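## Task

The left gripper starts out holding a hanger. Put that hanger on the rail so it hangs there by its hook. Every other hanger that was on the rail must still be on it at the end. The rack is free-standing and must stay where it stands; any tilt beyond a slight one ends the scene immediately as a failure. The hanger must stay up without the robot's help, so open the gripper and pull the arm away before finishing.

## Robot and tools

Robot: two six-joint arms, left_arm and right_arm, each with a parallel two-finger gripper and a wrist camera. Their bases sit in the scene frame at left_arm (+0.049, +0.308, 0) m, quat_wxyz (+0.995, 0, 0, +0.098), and right_arm (+0.019, -0.330, 0) m, quat_wxyz (+0.998, 0, 0, +0.058). Scene frame: origin on the table surface midway between the arms, +x out over the table, +z up, left_arm on the +y side. The arm names do not tell you which side of a picture an arm appears on. On each gripper the fingers extend along its own +z and separate along its own y. The reported hand point lies between the pads, roughly 1 cm short of the fingertips. Joint ranges (rad), base to hand: waist -2.618 to 3.054, shoulder 0 to 3.142, elbow 0 to 3.142, wrist pitch -1.571 to 1.571, wrist yaw -1.571 to 1.571, wrist roll -2.094 to 2.094.

Row format (used by both execute_actions and move): a single list covering both arms, 14 numbers each in [-1, 1]: left dx, dy, dz, rx, ry, rz, opening, then right in the same order. dx..rz are an offset, not a pose: a displacement from that gripper's measured pose at the start of the action, expressed in the gripper's own axes; 1.0 stands for 0.6 m of travel or 180 degrees of turn, and rx, ry, rz form one rotation vector. Opening is absolute: +1 fully open (0.094 m), -1 shut. An arm that should stay put still needs its 7 numbers. Optionally append 12 stiffness scales in 0..1 (left's 6 joints, then right's 6, Joint positions order); they multiply joint gains and persist until replaced.

execute_actions(actions): a list of actions; each action is a list of up to 15 rows, one row per 1/30 s step, so an action spans 15 steps (0.5 s) and a short table repeats its final row. Every row is measured from the pose at the start of that action, not from the row before it; the first action of a call starts from the last pose any result reported. An empty list only returns state and images. Per step the command is clipped to 70 mm and 16 degrees from the measured pose, so large offsets need several actions; after an action the arm continues only to its last clipped pose.

move(target, speed, blocking): target is one row as above, offsets taken from the pose in the latest result that shows one. Each gripper follows a straight line and turns the short way; both finish together in 0.5 to 10 s (cut off at 10 s). speed is m/s, 0.002 to 0.5, default 0.25; turning limit is twice that in rad/s. Opening is sent at the start. Paths ignore obstacles and the other arm; faster moves and targets set deep past a contact hit harder. blocking=false returns after 0.5 s while motion continues; then use wait(0) to check, and call wait or stop before sending anything else.

wait(seconds): 0 to 10; arms keep their last command. stop(): brakes a running move (needs room); fingers keep going. zoom_image(camera, region): camera one of cam_head_left, cam_head_right, cam_high, cam_low, cam_left_wrist, cam_right_wrist (all 504x504); region [x0, y0, x1, y1] in pixels from the top-left, at most 504 by 504. read_manual(section) only gives licence text ("licences"). finished_scene(scene): scene number 1 or 2; final and reports success.

Results: the state line gives each gripper's end_effector_position (m) and end_effector_quat_wxyz in the scene frame; printed positions drift more at long reach. Hand target lines show where the controller is now steering each gripper. grip_measured is finger opening on the command scale; the last Joint positions number is opening in metres. A move adds a move: line ending in done, off_target, moving, held or fault, plus limits (paced = clipped command, held = some steps blocked, after which the arm may speed up), and each gripper's distance from its target. "pose unreachable" means the clearance check altered that arm's command. Action results list step positions, with HELD marking restrained steps. Also watch for FAULT, MOTOR HOT (75 °C) and OVER-TEMPERATURE FAULT lines (stop at 90 °C; at 100 °C the arm goes limp and drops). Joint torques are offset and noisy.

Practical points: arms usually settle a centimetre or more low, and repeated zero offsets let them sink; to hold an arm, send the offset back to its desired pose in the first call of a reply, zeros afterwards, and aim higher if it still sags. To keep the hanger gripped, command roughly 0.03 below grip_measured until release. Time passes while you compose replies, and the arms hold their last command meanwhile. Do not tip or shove the rack, knock hangers off the rail, drop anything off the table, or let the arms collide or press on each other. Small random pushes may disturb loose objects. Hook the hanger over the rail, lower it until the rail carries it, confirm in images, open the gripper, back away, then finish.

Each tool is called after "Emit:" by a JSON object that holds its "method" and its "body", one argument or row to a line.

## Session

Emit:
{"method": "execute_actions", "body": {
  "actions": []
}}

Scene clock: 0.00 s.
left_arm: end_effector_position=(+0.3270, -0.0713, +0.3892) grip_measured=-0.847 end_effector_quat_wxyz=(+0.527, +0.198, +0.814, -0.143) | right_arm: end_effector_position=(+0.4011, -0.2789, +0.4067) grip_measured=+1.000 end_effector_quat_wxyz=(+0.702, -0.049, +0.708, +0.050)
Joint positions: left_arm=[-1.347  1.657  1.882 -0.73  -0.584 -0.322  0.007] | right_arm=[ 0.007  1.064  1.061 -0.006 -0.016  0.002  0.094]
Joint velocities: left_arm=[-0.022 -0.002 -0.012 -0.022 -0.081  0.081  0.   ] | right_arm=[-0.022  0.007 -0.007  0.007  0.037  0.037  0.   ]
Joint torques (N m, as the arm reports them, + toward a larger angle): no reading
Hand target (left_arm): +0.326, -0.068, +0.403; +0.538, +0.188, +0.807, -0.153
Hand target (right_arm): +0.398, -0.279, +0.414; +0.709, -0.048, +0.702, +0.051
Joint stiffness scale: left_arm=[1. 1. 1. 1. 1. 1.] | right_arm=[1. 1. 1. 1. 1. 1.]

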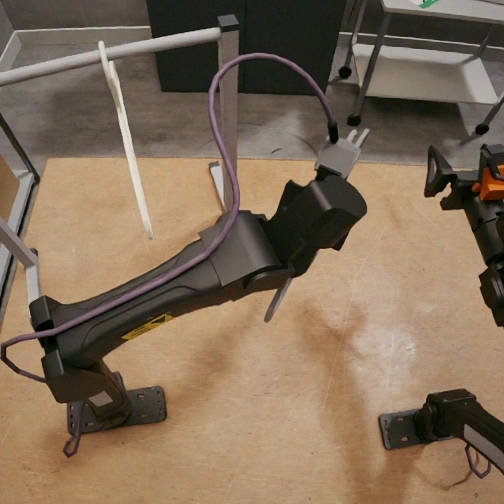

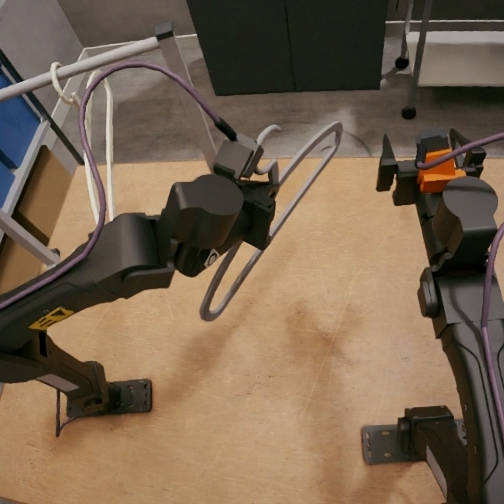

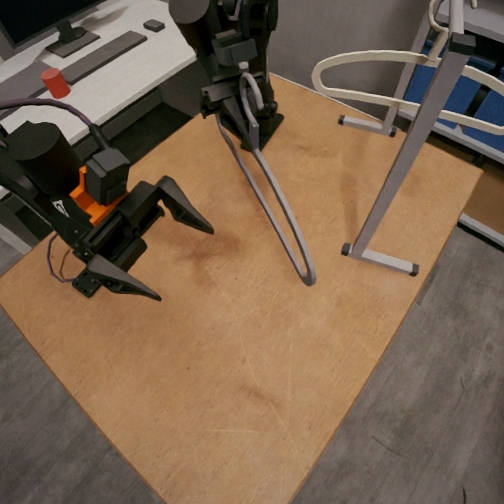

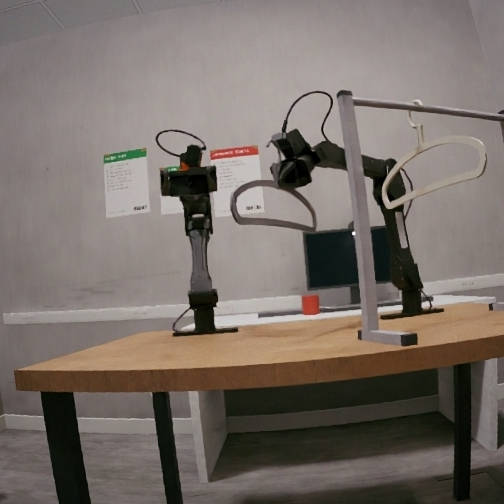

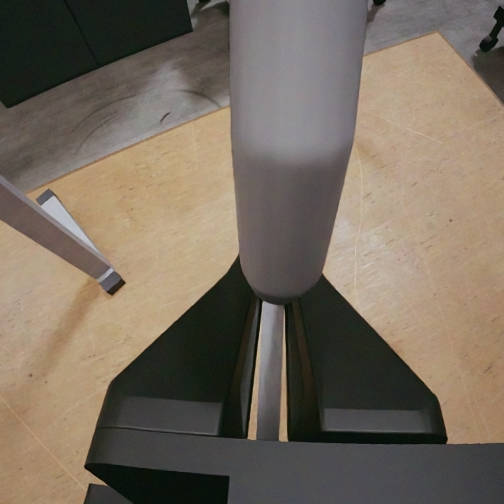

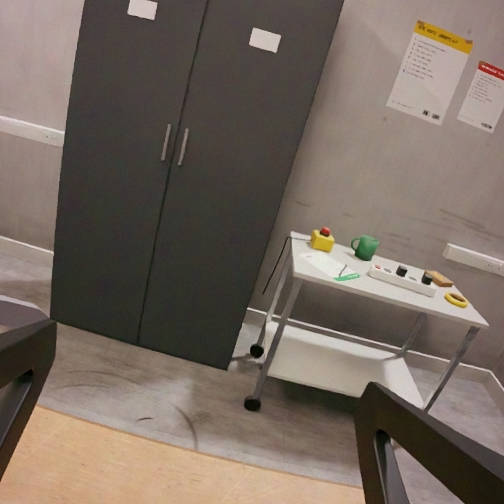

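Emit:
{"method": "zoom_image", "body": {
  "camera": "cam_high",
  "region": [170,20,350,200]
}}

Emit:
{"method": "zoom_image", "body": {
  "camera": "cam_low",
  "region": [200,80,380,260]
}}

Emit:
{"method": "zoom_image", "body": {
  "camera": "cam_head_right",
  "region": [180,90,360,270]
}}

Region (170, 20, 350, 200) of cam_high's 504x504 image, scaled by 2.800, with more detail than that image has.

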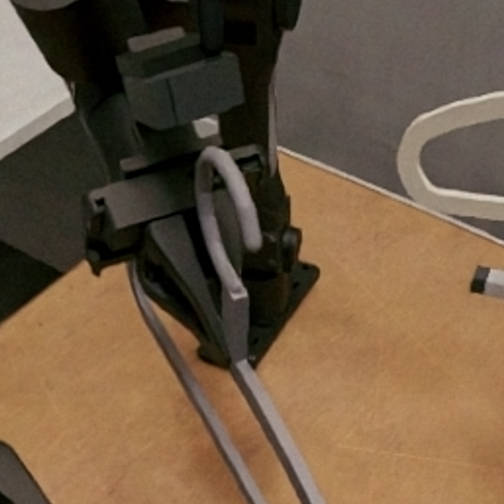

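Region (200, 80, 380, 260) of cam_low's 504x504 image, scaled by 2.800, with more detail than that image has.

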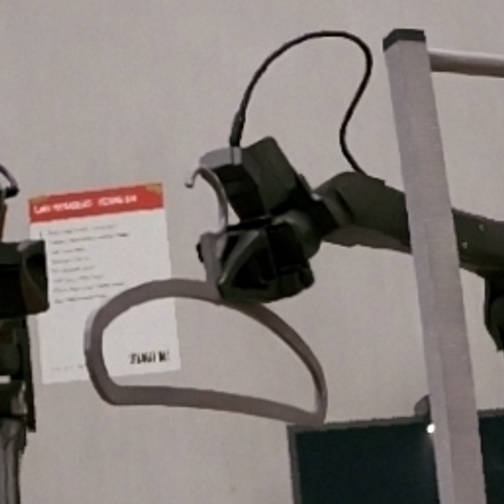

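Region (180, 90, 360, 270) of cam_head_right's 504x504 image, scaled by 2.800, with more detail than that image has.

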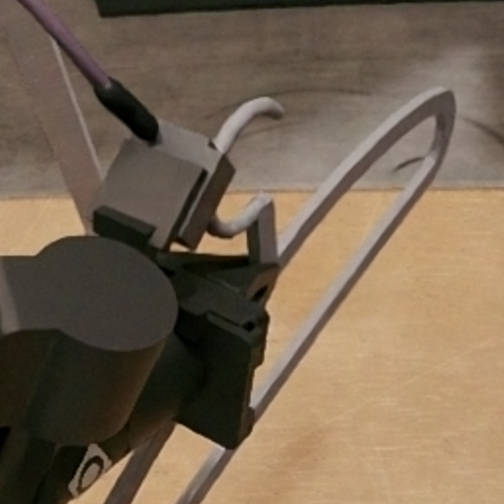

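Emit:
{"method": "move", "body": {
  "target": [0.037,-0.07,-0.205,0,0,0,-1,0,0,0,0,0,0,1]
}}

Emit:
{"method": "move", "body": {
  "target": [-0.05,0,0,-0.234,-0.006,-0.102,-1,0,0,0,0,0,0,1],
  "speed": 0.15
}}

Scene clock: 50.60 s.
left_arm: end_effector_position=(+0.1996, -0.0505, +0.4064) grip_measured=-0.871 end_effector_quat_wxyz=(+0.513, +0.214, +0.820, -0.137) | right_arm: end_effector_position=(+0.4011, -0.2789, +0.4067) grip_measured=+1.000 end_effector_quat_wxyz=(+0.702, -0.049, +0.708, +0.050)
Joint positions: left_arm=[-1.73   1.587  1.98  -1.137 -0.871 -0.619  0.006] | right_arm=[ 0.007  1.064  1.061 -0.006 -0.016  0.002  0.094]
Joint velocities: left_arm=[-0.012 -0.012 -0.007 -0.051 -0.007 -0.007 -0.   ] | right_arm=[ 0.012 -0.002 -0.012 -0.037 -0.022 -0.007  0.   ]
Joint torques (N m, as the arm reports them, + toward a larger angle): left_arm=[-0.29 -5.27 10.13  1.28 -0.71 -0.09] | right_arm=[-0.03 -2.68  8.34  1.97 -0.01 -0.02]
Hand target (left_arm): +0.201, -0.050, +0.419; +0.524, +0.197, +0.816, -0.145
Hand target (right_arm): +0.401, -0.279, +0.407; +0.702, -0.049, +0.708, +0.050
Off the commanded pose (left_arm): 0.013 m, 3 deg.
Off the commanded pose (right_arm): 0.000 m, 0 deg.
Joint stiffness scale: left_arm=[1. 1. 1. 1. 1. 1.] | right_arm=[1. 1. 1. 1. 1. 1.]
move: off_target (left_arm)
camera_calibration (this result's frames):
cam_left_wrist: T_world_to_cam=[[-0.442912, -0.896404, -0.0170069, 0.0533599], [-0.846661, 0.424423, -0.320984, 0.324635], [0.294949, -0.127768, -0.946932, 0.440975], [0, 0, 0, 1]] pos_world=[0.168424, -0.0336079, 0.522684]

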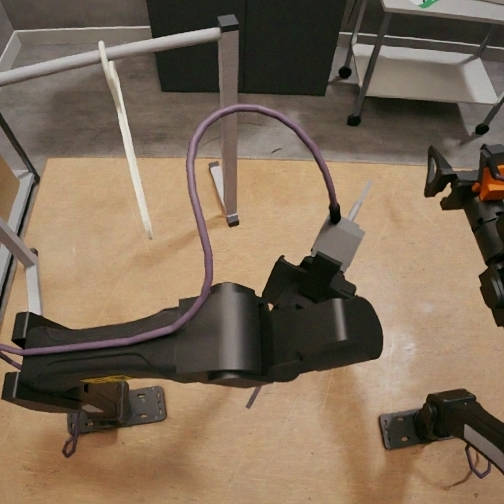

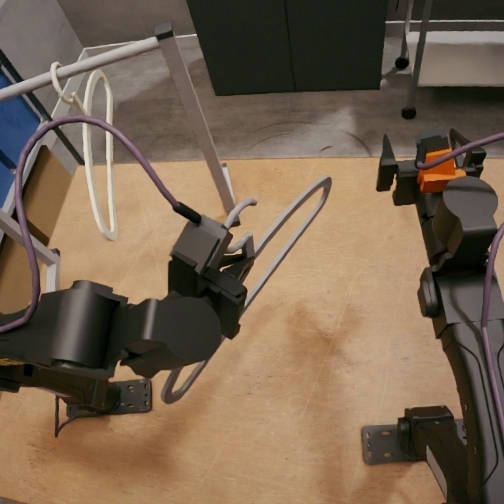

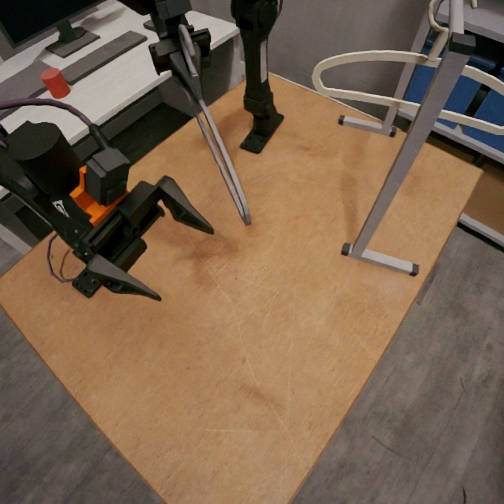

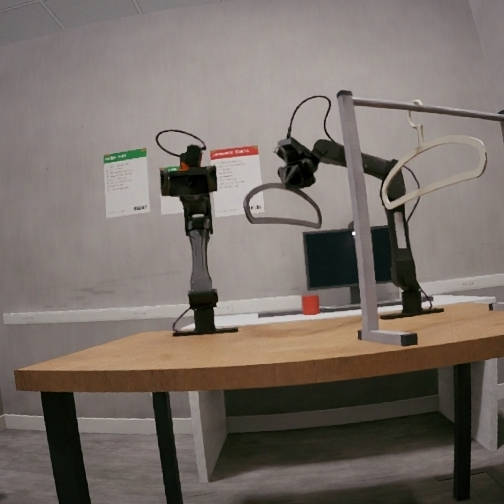

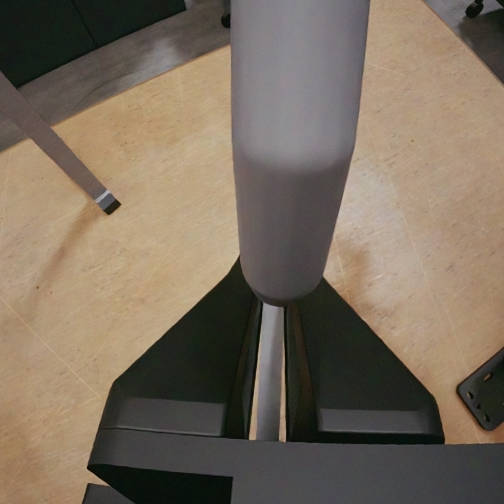

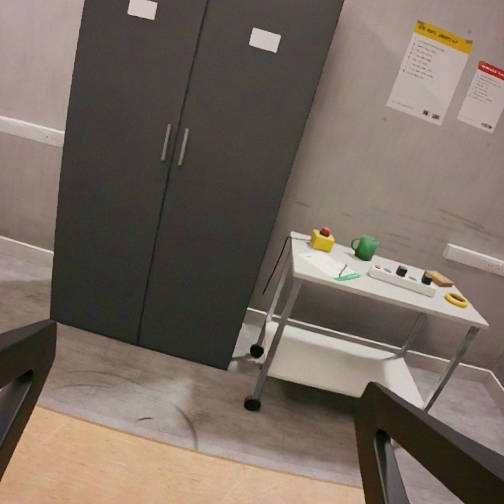

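Scene clock: 53.63 s.
left_arm: end_effector_position=(+0.2129, -0.0605, +0.4169) grip_measured=-0.871 end_effector_quat_wxyz=(+0.601, +0.032, +0.795, -0.072) | right_arm: end_effector_position=(+0.4011, -0.2789, +0.4067) grip_measured=+1.000 end_effector_quat_wxyz=(+0.702, -0.049, +0.708, +0.050)
Joint positions: left_arm=[-1.786  1.945  2.406 -1.561 -1.267 -1.16   0.006] | right_arm=[ 0.007  1.064  1.061 -0.006 -0.016  0.002  0.094]
Joint velocities: left_arm=[ 0.002  0.002 -0.002 -0.022  0.022 -0.081 -0.001] | right_arm=[-0.002 -0.007  0.007 -0.037 -0.051  0.051  0.   ]
Joint torques (N m, as the arm reports them, + toward a larger angle): left_arm=[-0.79 -8.61  8.98  0.68 -1.06 -0.09] | right_arm=[-0.06 -2.67  8.33  1.96  0.   -0.03]
Hand target (left_arm): +0.211, -0.056, +0.431; +0.616, +0.017, +0.783, -0.083
Hand target (right_arm): +0.401, -0.279, +0.407; +0.702, -0.049, +0.708, +0.050
Off the commanded pose (left_arm): 0.017 m, 26 deg; orientation clipped at the last step of the last action.
Off the commanded pose (right_arm): 0.000 m, 0 deg.
Joint stiffness scale: left_arm=[1. 1. 1. 1. 1. 1.] | right_arm=[1. 1. 1. 1. 1. 1.]
joint sent to its limit (left arm) — the command would take joint 4 (wrist pitch) past its lower limit, so that joint was sent only as far as its limit.
move: off_target (left_arm); limits=paced
camera_calibration (this result's frames):
cam_left_wrist: T_world_to_cam=[[-0.0800137, -0.994708, 0.0644496, -0.0666904], [-0.87568, 0.039255, -0.481293, 0.393188], [0.476216, -0.0949473, -0.874187, 0.378883], [0, 0, 0, 1]] pos_world=[0.158541, -0.0457982, 0.524752]

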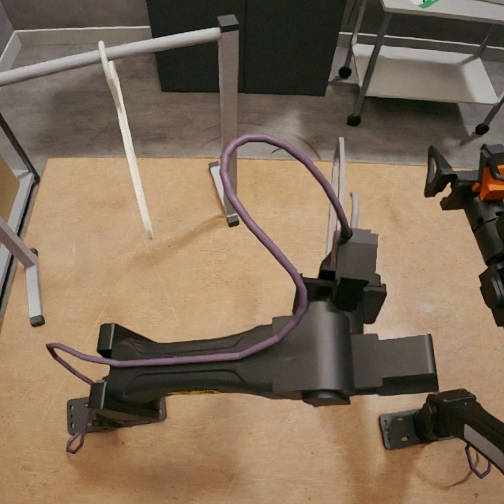

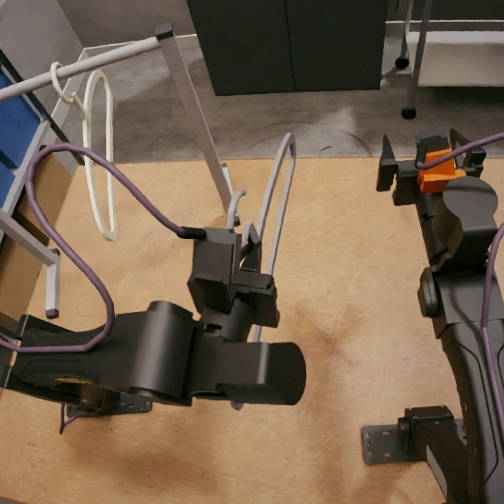

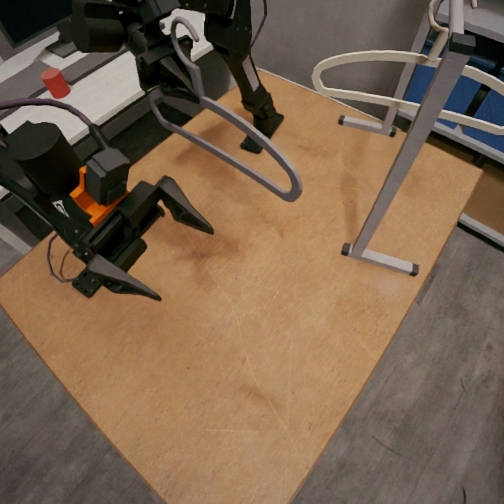

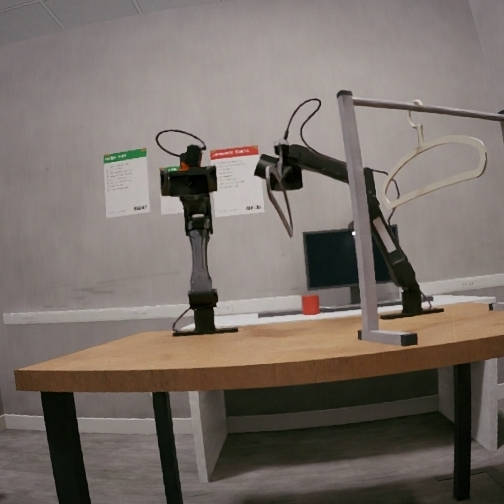

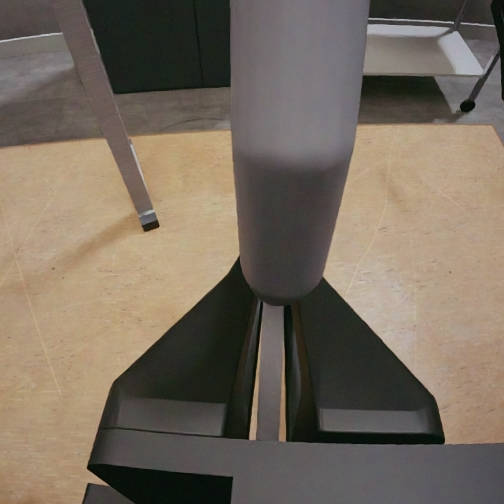

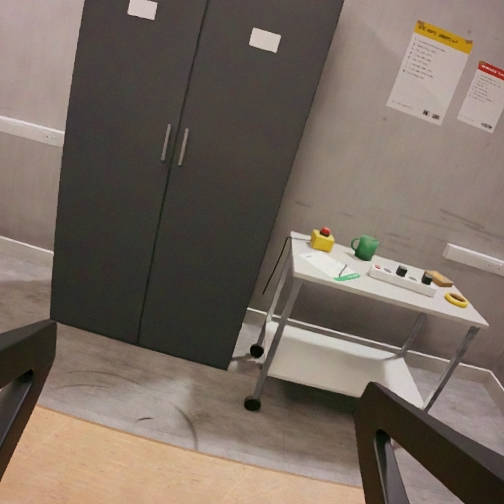

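Emit:
{"method": "move", "body": {
  "target": [-0.075,0.308,-0.066,0,0,0,-1,0,0,0,0,0,0,1],
  "speed": 0.15
}}

Emit:
{"method": "move", "body": {
  "target": [-0.03,0,0.08,-0.107,0.037,-0.03,-1,0,0,0,0,0,0,1],
  "speed": 0.1
}}

Scene clock: 63.93 s.
left_arm: end_effector_position=(+0.2139, +0.1245, +0.4561) grip_measured=-0.871 end_effector_quat_wxyz=(+0.599, +0.044, +0.793, -0.099) | right_arm: end_effector_position=(+0.4011, -0.2789, +0.4067) grip_measured=+1.000 end_effector_quat_wxyz=(+0.702, -0.049, +0.708, +0.050)
Joint positions: left_arm=[-1.792  1.26   1.874 -1.564 -1.242 -1.032  0.006] | right_arm=[ 0.007  1.064  1.061 -0.006 -0.016  0.002  0.094]
Joint velocities: left_arm=[ 0.002  0.007 -0.017 -0.007  0.007  0.022  0.001] | right_arm=[-0.007  0.007  0.002 -0.037 -0.051  0.022  0.   ]
Joint torques (N m, as the arm reports them, + toward a larger angle): left_arm=[-0.73 -2.77  4.77  0.89 -0.9   0.08] | right_arm=[-0.04 -2.7   8.37  1.96 -0.02 -0.02]
Hand target (left_arm): +0.214, +0.129, +0.460; +0.610, +0.046, +0.786, -0.093
Hand target (right_arm): +0.401, -0.279, +0.407; +0.702, -0.049, +0.708, +0.050
Off the commanded pose (left_arm): 0.005 m, 3 deg.
Off the commanded pose (right_arm): 0.000 m, 0 deg.
Joint stiffness scale: left_arm=[1. 1. 1. 1. 1. 1.] | right_arm=[1. 1. 1. 1. 1. 1.]
joint sent to its limit (left arm) — the command would take joint 4 (wrist pitch) past its lower limit, so that joint was sent only as far as its limit.
move: off_target (left_arm)
camera_calibration (this result's frames):
cam_left_wrist: T_world_to_cam=[[-0.131693, -0.986941, 0.0927573, 0.112037], [-0.873522, 0.0713016, -0.481535, 0.401355], [0.468633, -0.14444, -0.871505, 0.436697], [0, 0, 0, 1]] pos_world=[0.160696, 0.145034, 0.563458]

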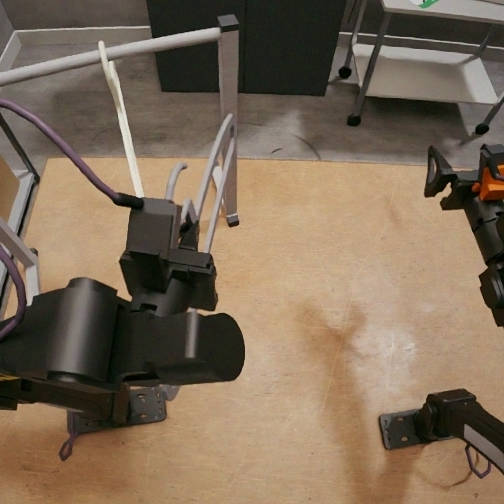

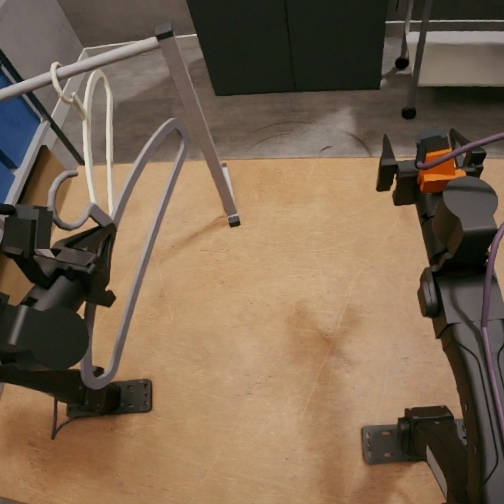

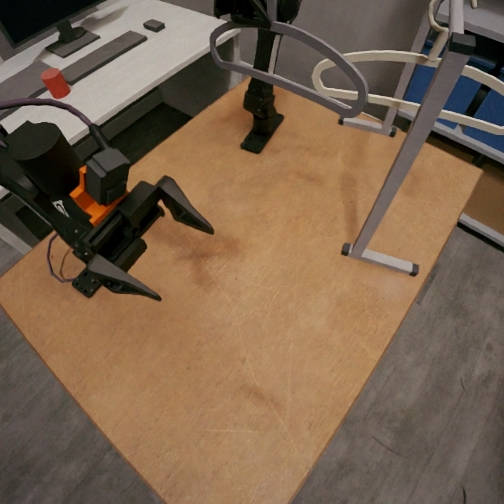

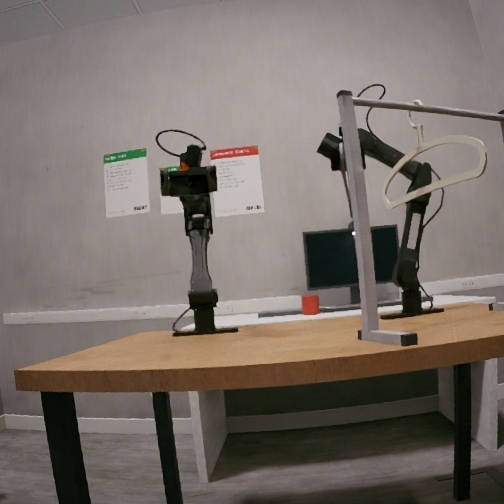

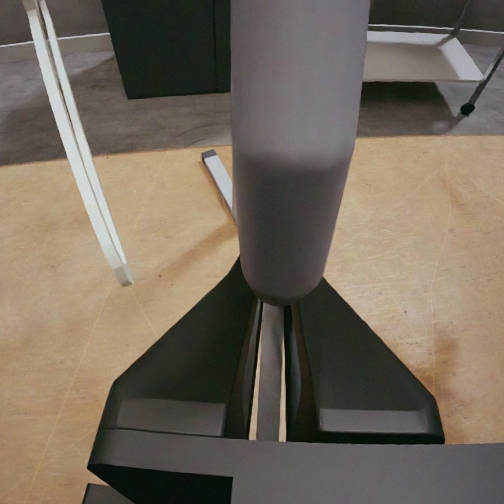

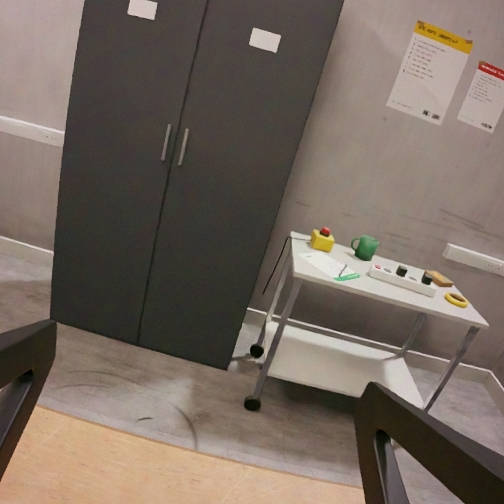

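Scene clock: 66.07 s.
left_arm: end_effector_position=(+0.2608, +0.1100, +0.4509) grip_measured=-0.871 end_effector_quat_wxyz=(+0.576, -0.033, +0.816, -0.038) | right_arm: end_effector_position=(+0.4011, -0.2789, +0.4067) grip_measured=+1.000 end_effector_quat_wxyz=(+0.702, -0.049, +0.708, +0.050)
Joint positions: left_arm=[-1.548  1.456  2.052 -1.564 -1.155 -1.032  0.006] | right_arm=[ 0.007  1.064  1.061 -0.006 -0.016  0.002  0.094]
Joint velocities: left_arm=[ 0.007  0.002  0.002 -0.037  0.022  0.037 -0.   ] | right_arm=[ 0.002 -0.007 -0.007 -0.007 -0.022  0.022  0.   ]
Joint torques (N m, as the arm reports them, + toward a larger angle): left_arm=[ 0.82 -3.18  8.65  0.91 -0.76 -0.08] | right_arm=[-0.02 -2.67  8.37  1.97  0.   -0.03]
Hand target (left_arm): +0.263, +0.115, +0.461; +0.585, -0.051, +0.808, -0.044
Hand target (right_arm): +0.401, -0.279, +0.407; +0.702, -0.049, +0.708, +0.050
Off the commanded pose (left_arm): 0.012 m, 9 deg.
Off the commanded pose (right_arm): 0.000 m, 0 deg.
Joint stiffness scale: left_arm=[1. 1. 1. 1. 1. 1.] | right_arm=[1. 1. 1. 1. 1. 1.]
joint sent to its limit (left arm) — the command would take joint 4 (wrist pitch) past its lower limit, so that joint was sent only as far as its limit.
move: off_target (left_arm)
camera_calibration (this result's frames):
cam_left_wrist: T_world_to_cam=[[0.0673488, -0.994098, 0.0850432, 0.0568222], [-0.903786, -0.0968929, -0.416872, 0.438134], [0.422652, -0.0487849, -0.904978, 0.424713], [0, 0, 0, 1]] pos_world=[0.212646, 0.119658, 0.562169]

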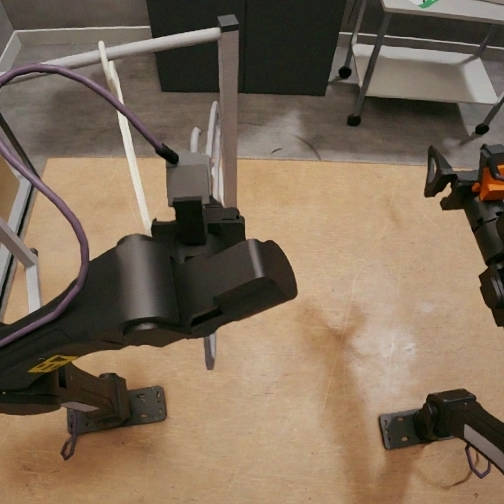

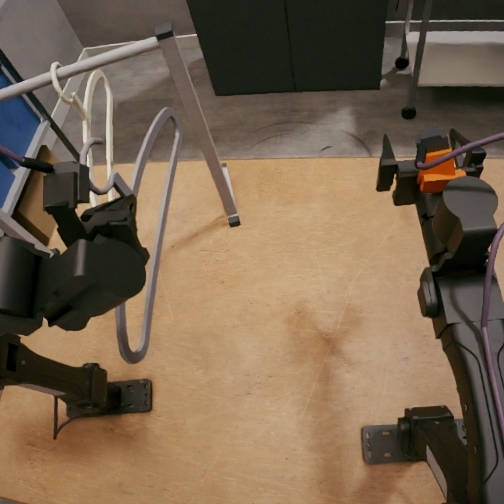

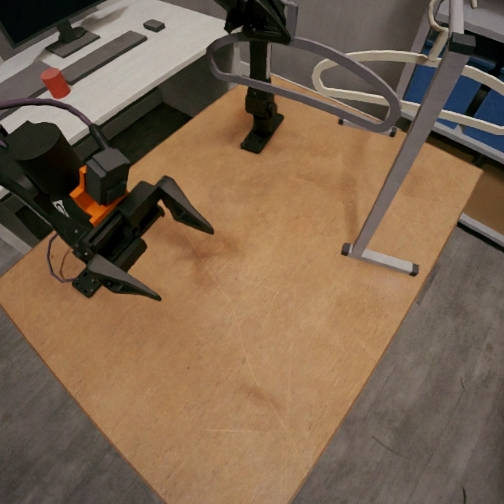

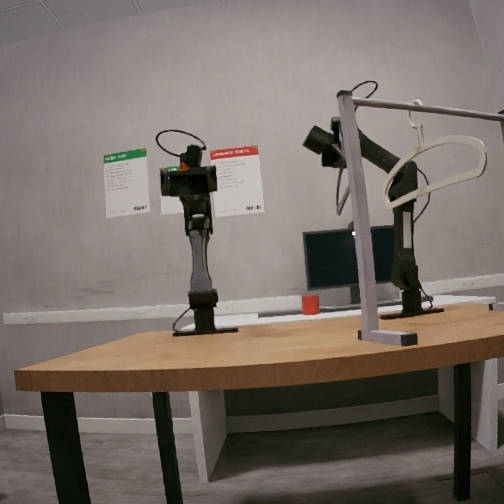

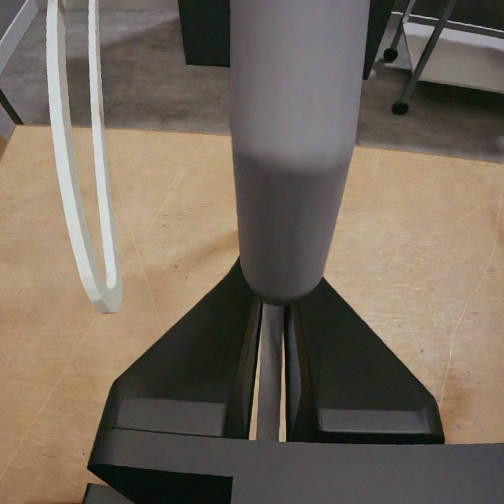

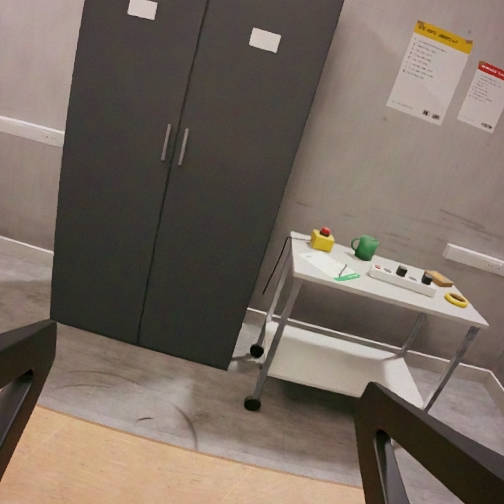

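Emit:
{"method": "move", "body": {
  "target": [-0.135,0.055,0.238,-0.04,0,0,-1,0,0,0,0,0,0,1],
  "speed": 0.1
}}

Emit:
{"method": "zoom_image", "body": {
  "camera": "cam_low",
  "region": [290,60,450,220]
}}

Emit:
{"method": "zoom_image", "body": {
  "camera": "cam_high",
  "region": [300,0,500,150]
}}

Scene clock: 77.93 s.
left_arm: end_effector_position=(+0.4194, +0.1416, +0.4610) grip_measured=-0.871 end_effector_quat_wxyz=(+0.561, -0.055, +0.826, +0.027) | right_arm: end_effector_position=(+0.4011, -0.2789, +0.4067) grip_measured=+1.000 end_effector_quat_wxyz=(+0.702, -0.049, +0.708, +0.050)
Joint positions: left_arm=[-0.932  1.654  2.217 -1.106 -0.772 -0.417  0.006] | right_arm=[ 0.007  1.064  1.061 -0.006 -0.016  0.002  0.094]
Joint velocities: left_arm=[-0.002  0.002  0.022  0.037 -0.051  0.037  0.   ] | right_arm=[-0.017 -0.012  0.012 -0.022  0.051 -0.051  0.   ]
Joint torques (N m, as the arm reports them, + toward a larger angle): left_arm=[ 0.67 -6.29  9.52  1.68 -0.33  0.08] | right_arm=[ 0.01 -2.75  8.41  1.97 -0.01 -0.03]
Hand target (left_arm): +0.420, +0.146, +0.478; +0.578, -0.067, +0.813, +0.016
Hand target (right_arm): +0.401, -0.279, +0.407; +0.702, -0.049, +0.708, +0.050
Off the commanded pose (left_arm): 0.016 m, 3 deg.
Off the commanded pose (right_arm): 0.000 m, 0 deg.
Joint stiffness scale: left_arm=[1. 1. 1. 1. 1. 1.] | right_arm=[1. 1. 1. 1. 1. 1.]
move: off_target (left_arm)
camera_calibration (this result's frames):
cam_left_wrist: T_world_to_cam=[[0.177425, -0.984134, -0.000285681, 0.0684014], [-0.907008, -0.163407, -0.388116, 0.586193], [0.381912, 0.0691205, -0.92161, 0.376411], [0, 0, 0, 1]] pos_world=[0.37579, 0.137087, 0.574435]

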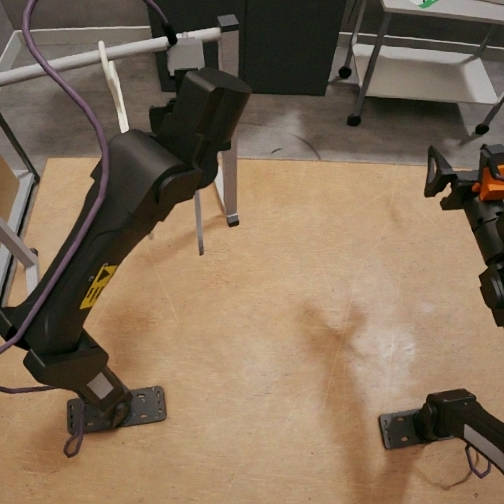

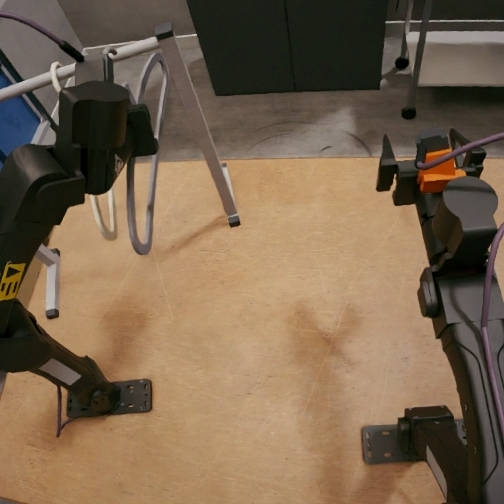

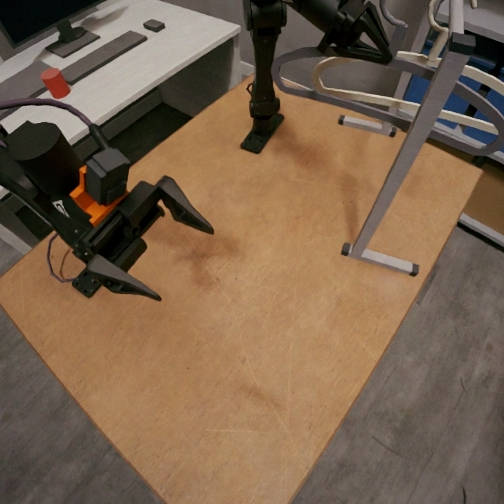

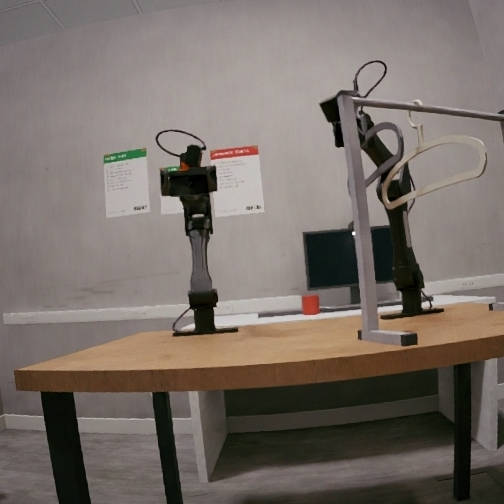

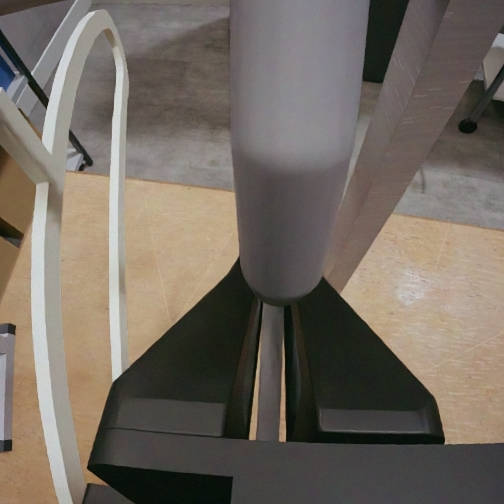

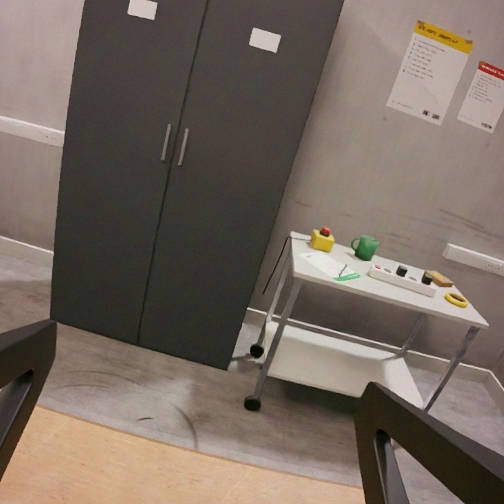

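Region (290, 60, 450, 220) of cam_low's 504x504 image, scaled by 3.150, with more detail than that image has.

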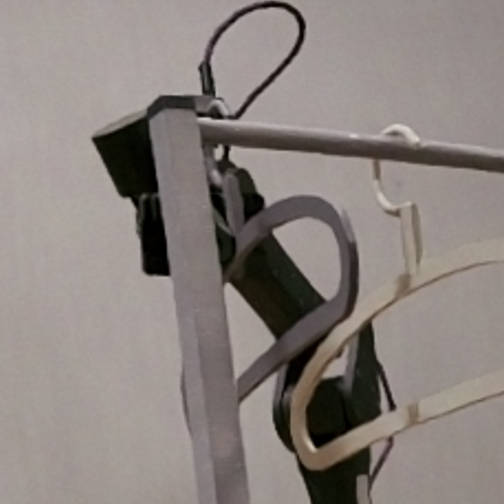

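Region (300, 0, 500, 150) of cam_high's 504x504 image, scaled by 2.520, with more detail than that image has; it fills the top 378 rows of this view, and the rest is white.

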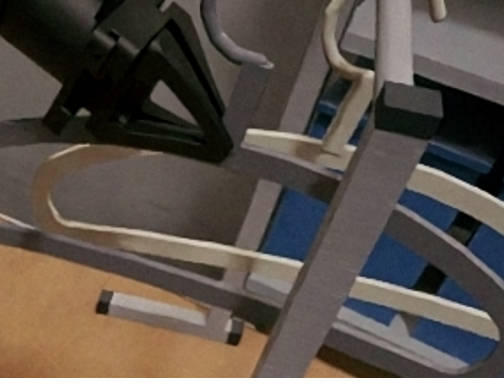

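Emit:
{"method": "move", "body": {
  "target": [-0.075,0,-0.025,0,0,0,-1,0,0,0,0,0,0,1],
  "speed": 0.05
}}

Emit:
{"method": "zoom_image", "body": {
  "camera": "cam_low",
  "region": [300,50,440,190]
}}

Emit:
{"method": "zoom_image", "body": {
  "camera": "cam_head_right",
  "region": [30,0,210,150]
}}

Scene clock: 86.97 s.
left_arm: end_effector_position=(+0.4222, +0.1368, +0.4974) grip_measured=-0.871 end_effector_quat_wxyz=(+0.567, -0.041, +0.822, +0.024) | right_arm: end_effector_position=(+0.4011, -0.2789, +0.4067) grip_measured=+1.000 end_effector_quat_wxyz=(+0.702, -0.049, +0.708, +0.050)
Joint positions: left_arm=[-0.932  1.935  2.843 -1.419 -0.759 -0.377  0.006] | right_arm=[ 0.007  1.064  1.061 -0.006 -0.016  0.002  0.094]
Joint velocities: left_arm=[-0.017  0.002  0.002 -0.022 -0.007  0.022  0.001] | right_arm=[ 0.002 -0.007 -0.012  0.007 -0.051 -0.007  0.   ]
Joint torques (N m, as the arm reports them, + toward a larger angle): left_arm=[ 0.7  -6.92  7.51  1.56 -0.32  0.09] | right_arm=[-0.06 -2.74  8.38  1.96 -0.03 -0.04]
Hand target (left_arm): +0.421, +0.143, +0.507; +0.579, -0.050, +0.814, +0.021
Hand target (right_arm): +0.401, -0.279, +0.407; +0.702, -0.049, +0.708, +0.050
Off the commanded pose (left_arm): 0.012 m, 2 deg.
Off the commanded pose (right_arm): 0.000 m, 0 deg.
Joint stiffness scale: left_arm=[1. 1. 1. 1. 1. 1.] | right_arm=[1. 1. 1. 1. 1. 1.]
elbow stopped short (left arm): the move would have taken joint 3 (elbow) straighter than the controller allows; a more bent joint 3 avoids this.
move: off_target (left_arm)
camera_calibration (this result's frames):
cam_left_wrist: T_world_to_cam=[[0.151973, -0.988335, -0.00992822, 0.0793571], [-0.90519, -0.13514, -0.402949, 0.60479], [0.396907, 0.0702242, -0.915169, 0.399513], [0, 0, 0, 1]] pos_world=[0.376821, 0.132107, 0.61011]

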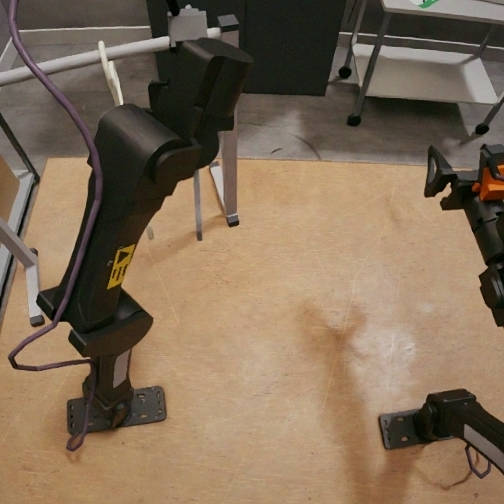

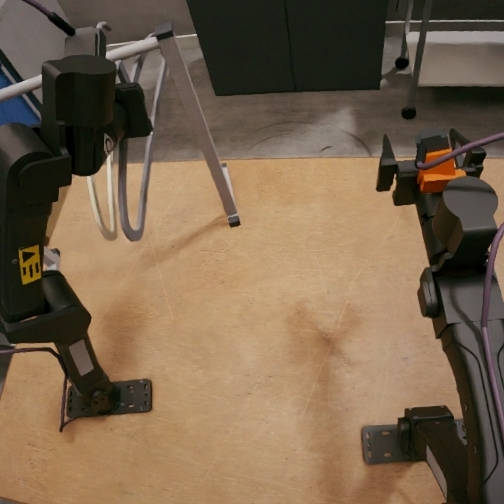

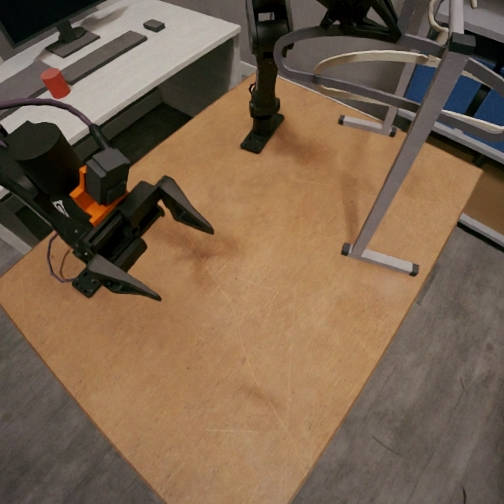

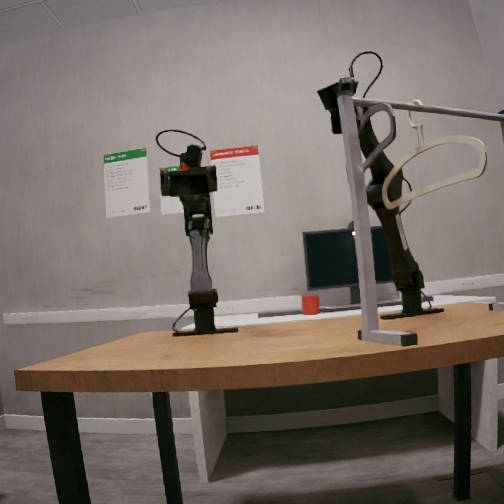

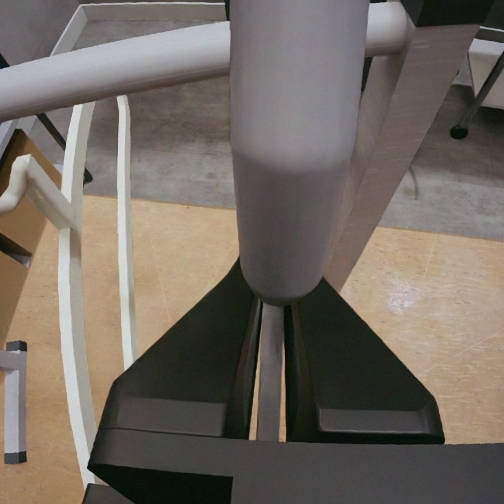

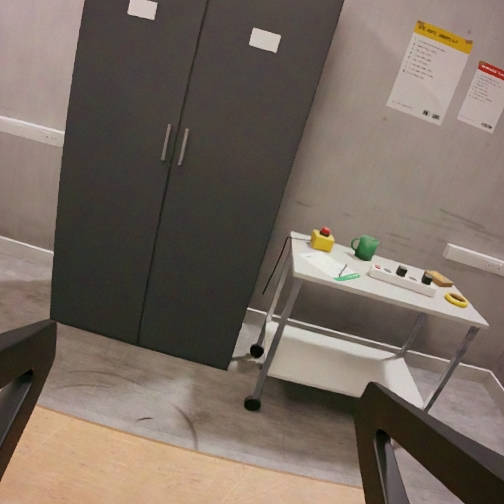

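Region (300, 50, 440, 190) of cam_low's 504x504 image, scaled by 3.600, with more detail than that image has.

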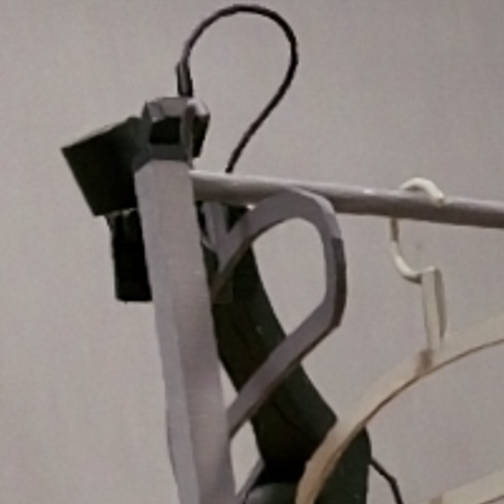

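Region (30, 0, 210, 150) of cam_head_right's 504x504 image, scaled by 2.800, with more detail than that image has.

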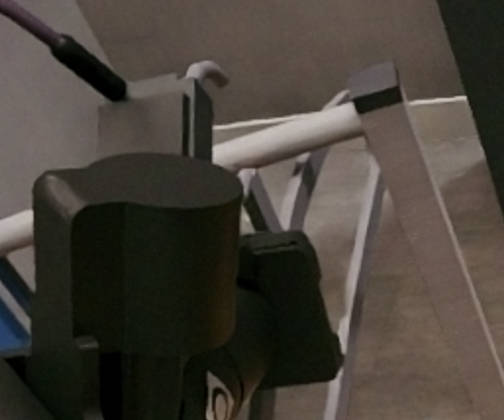

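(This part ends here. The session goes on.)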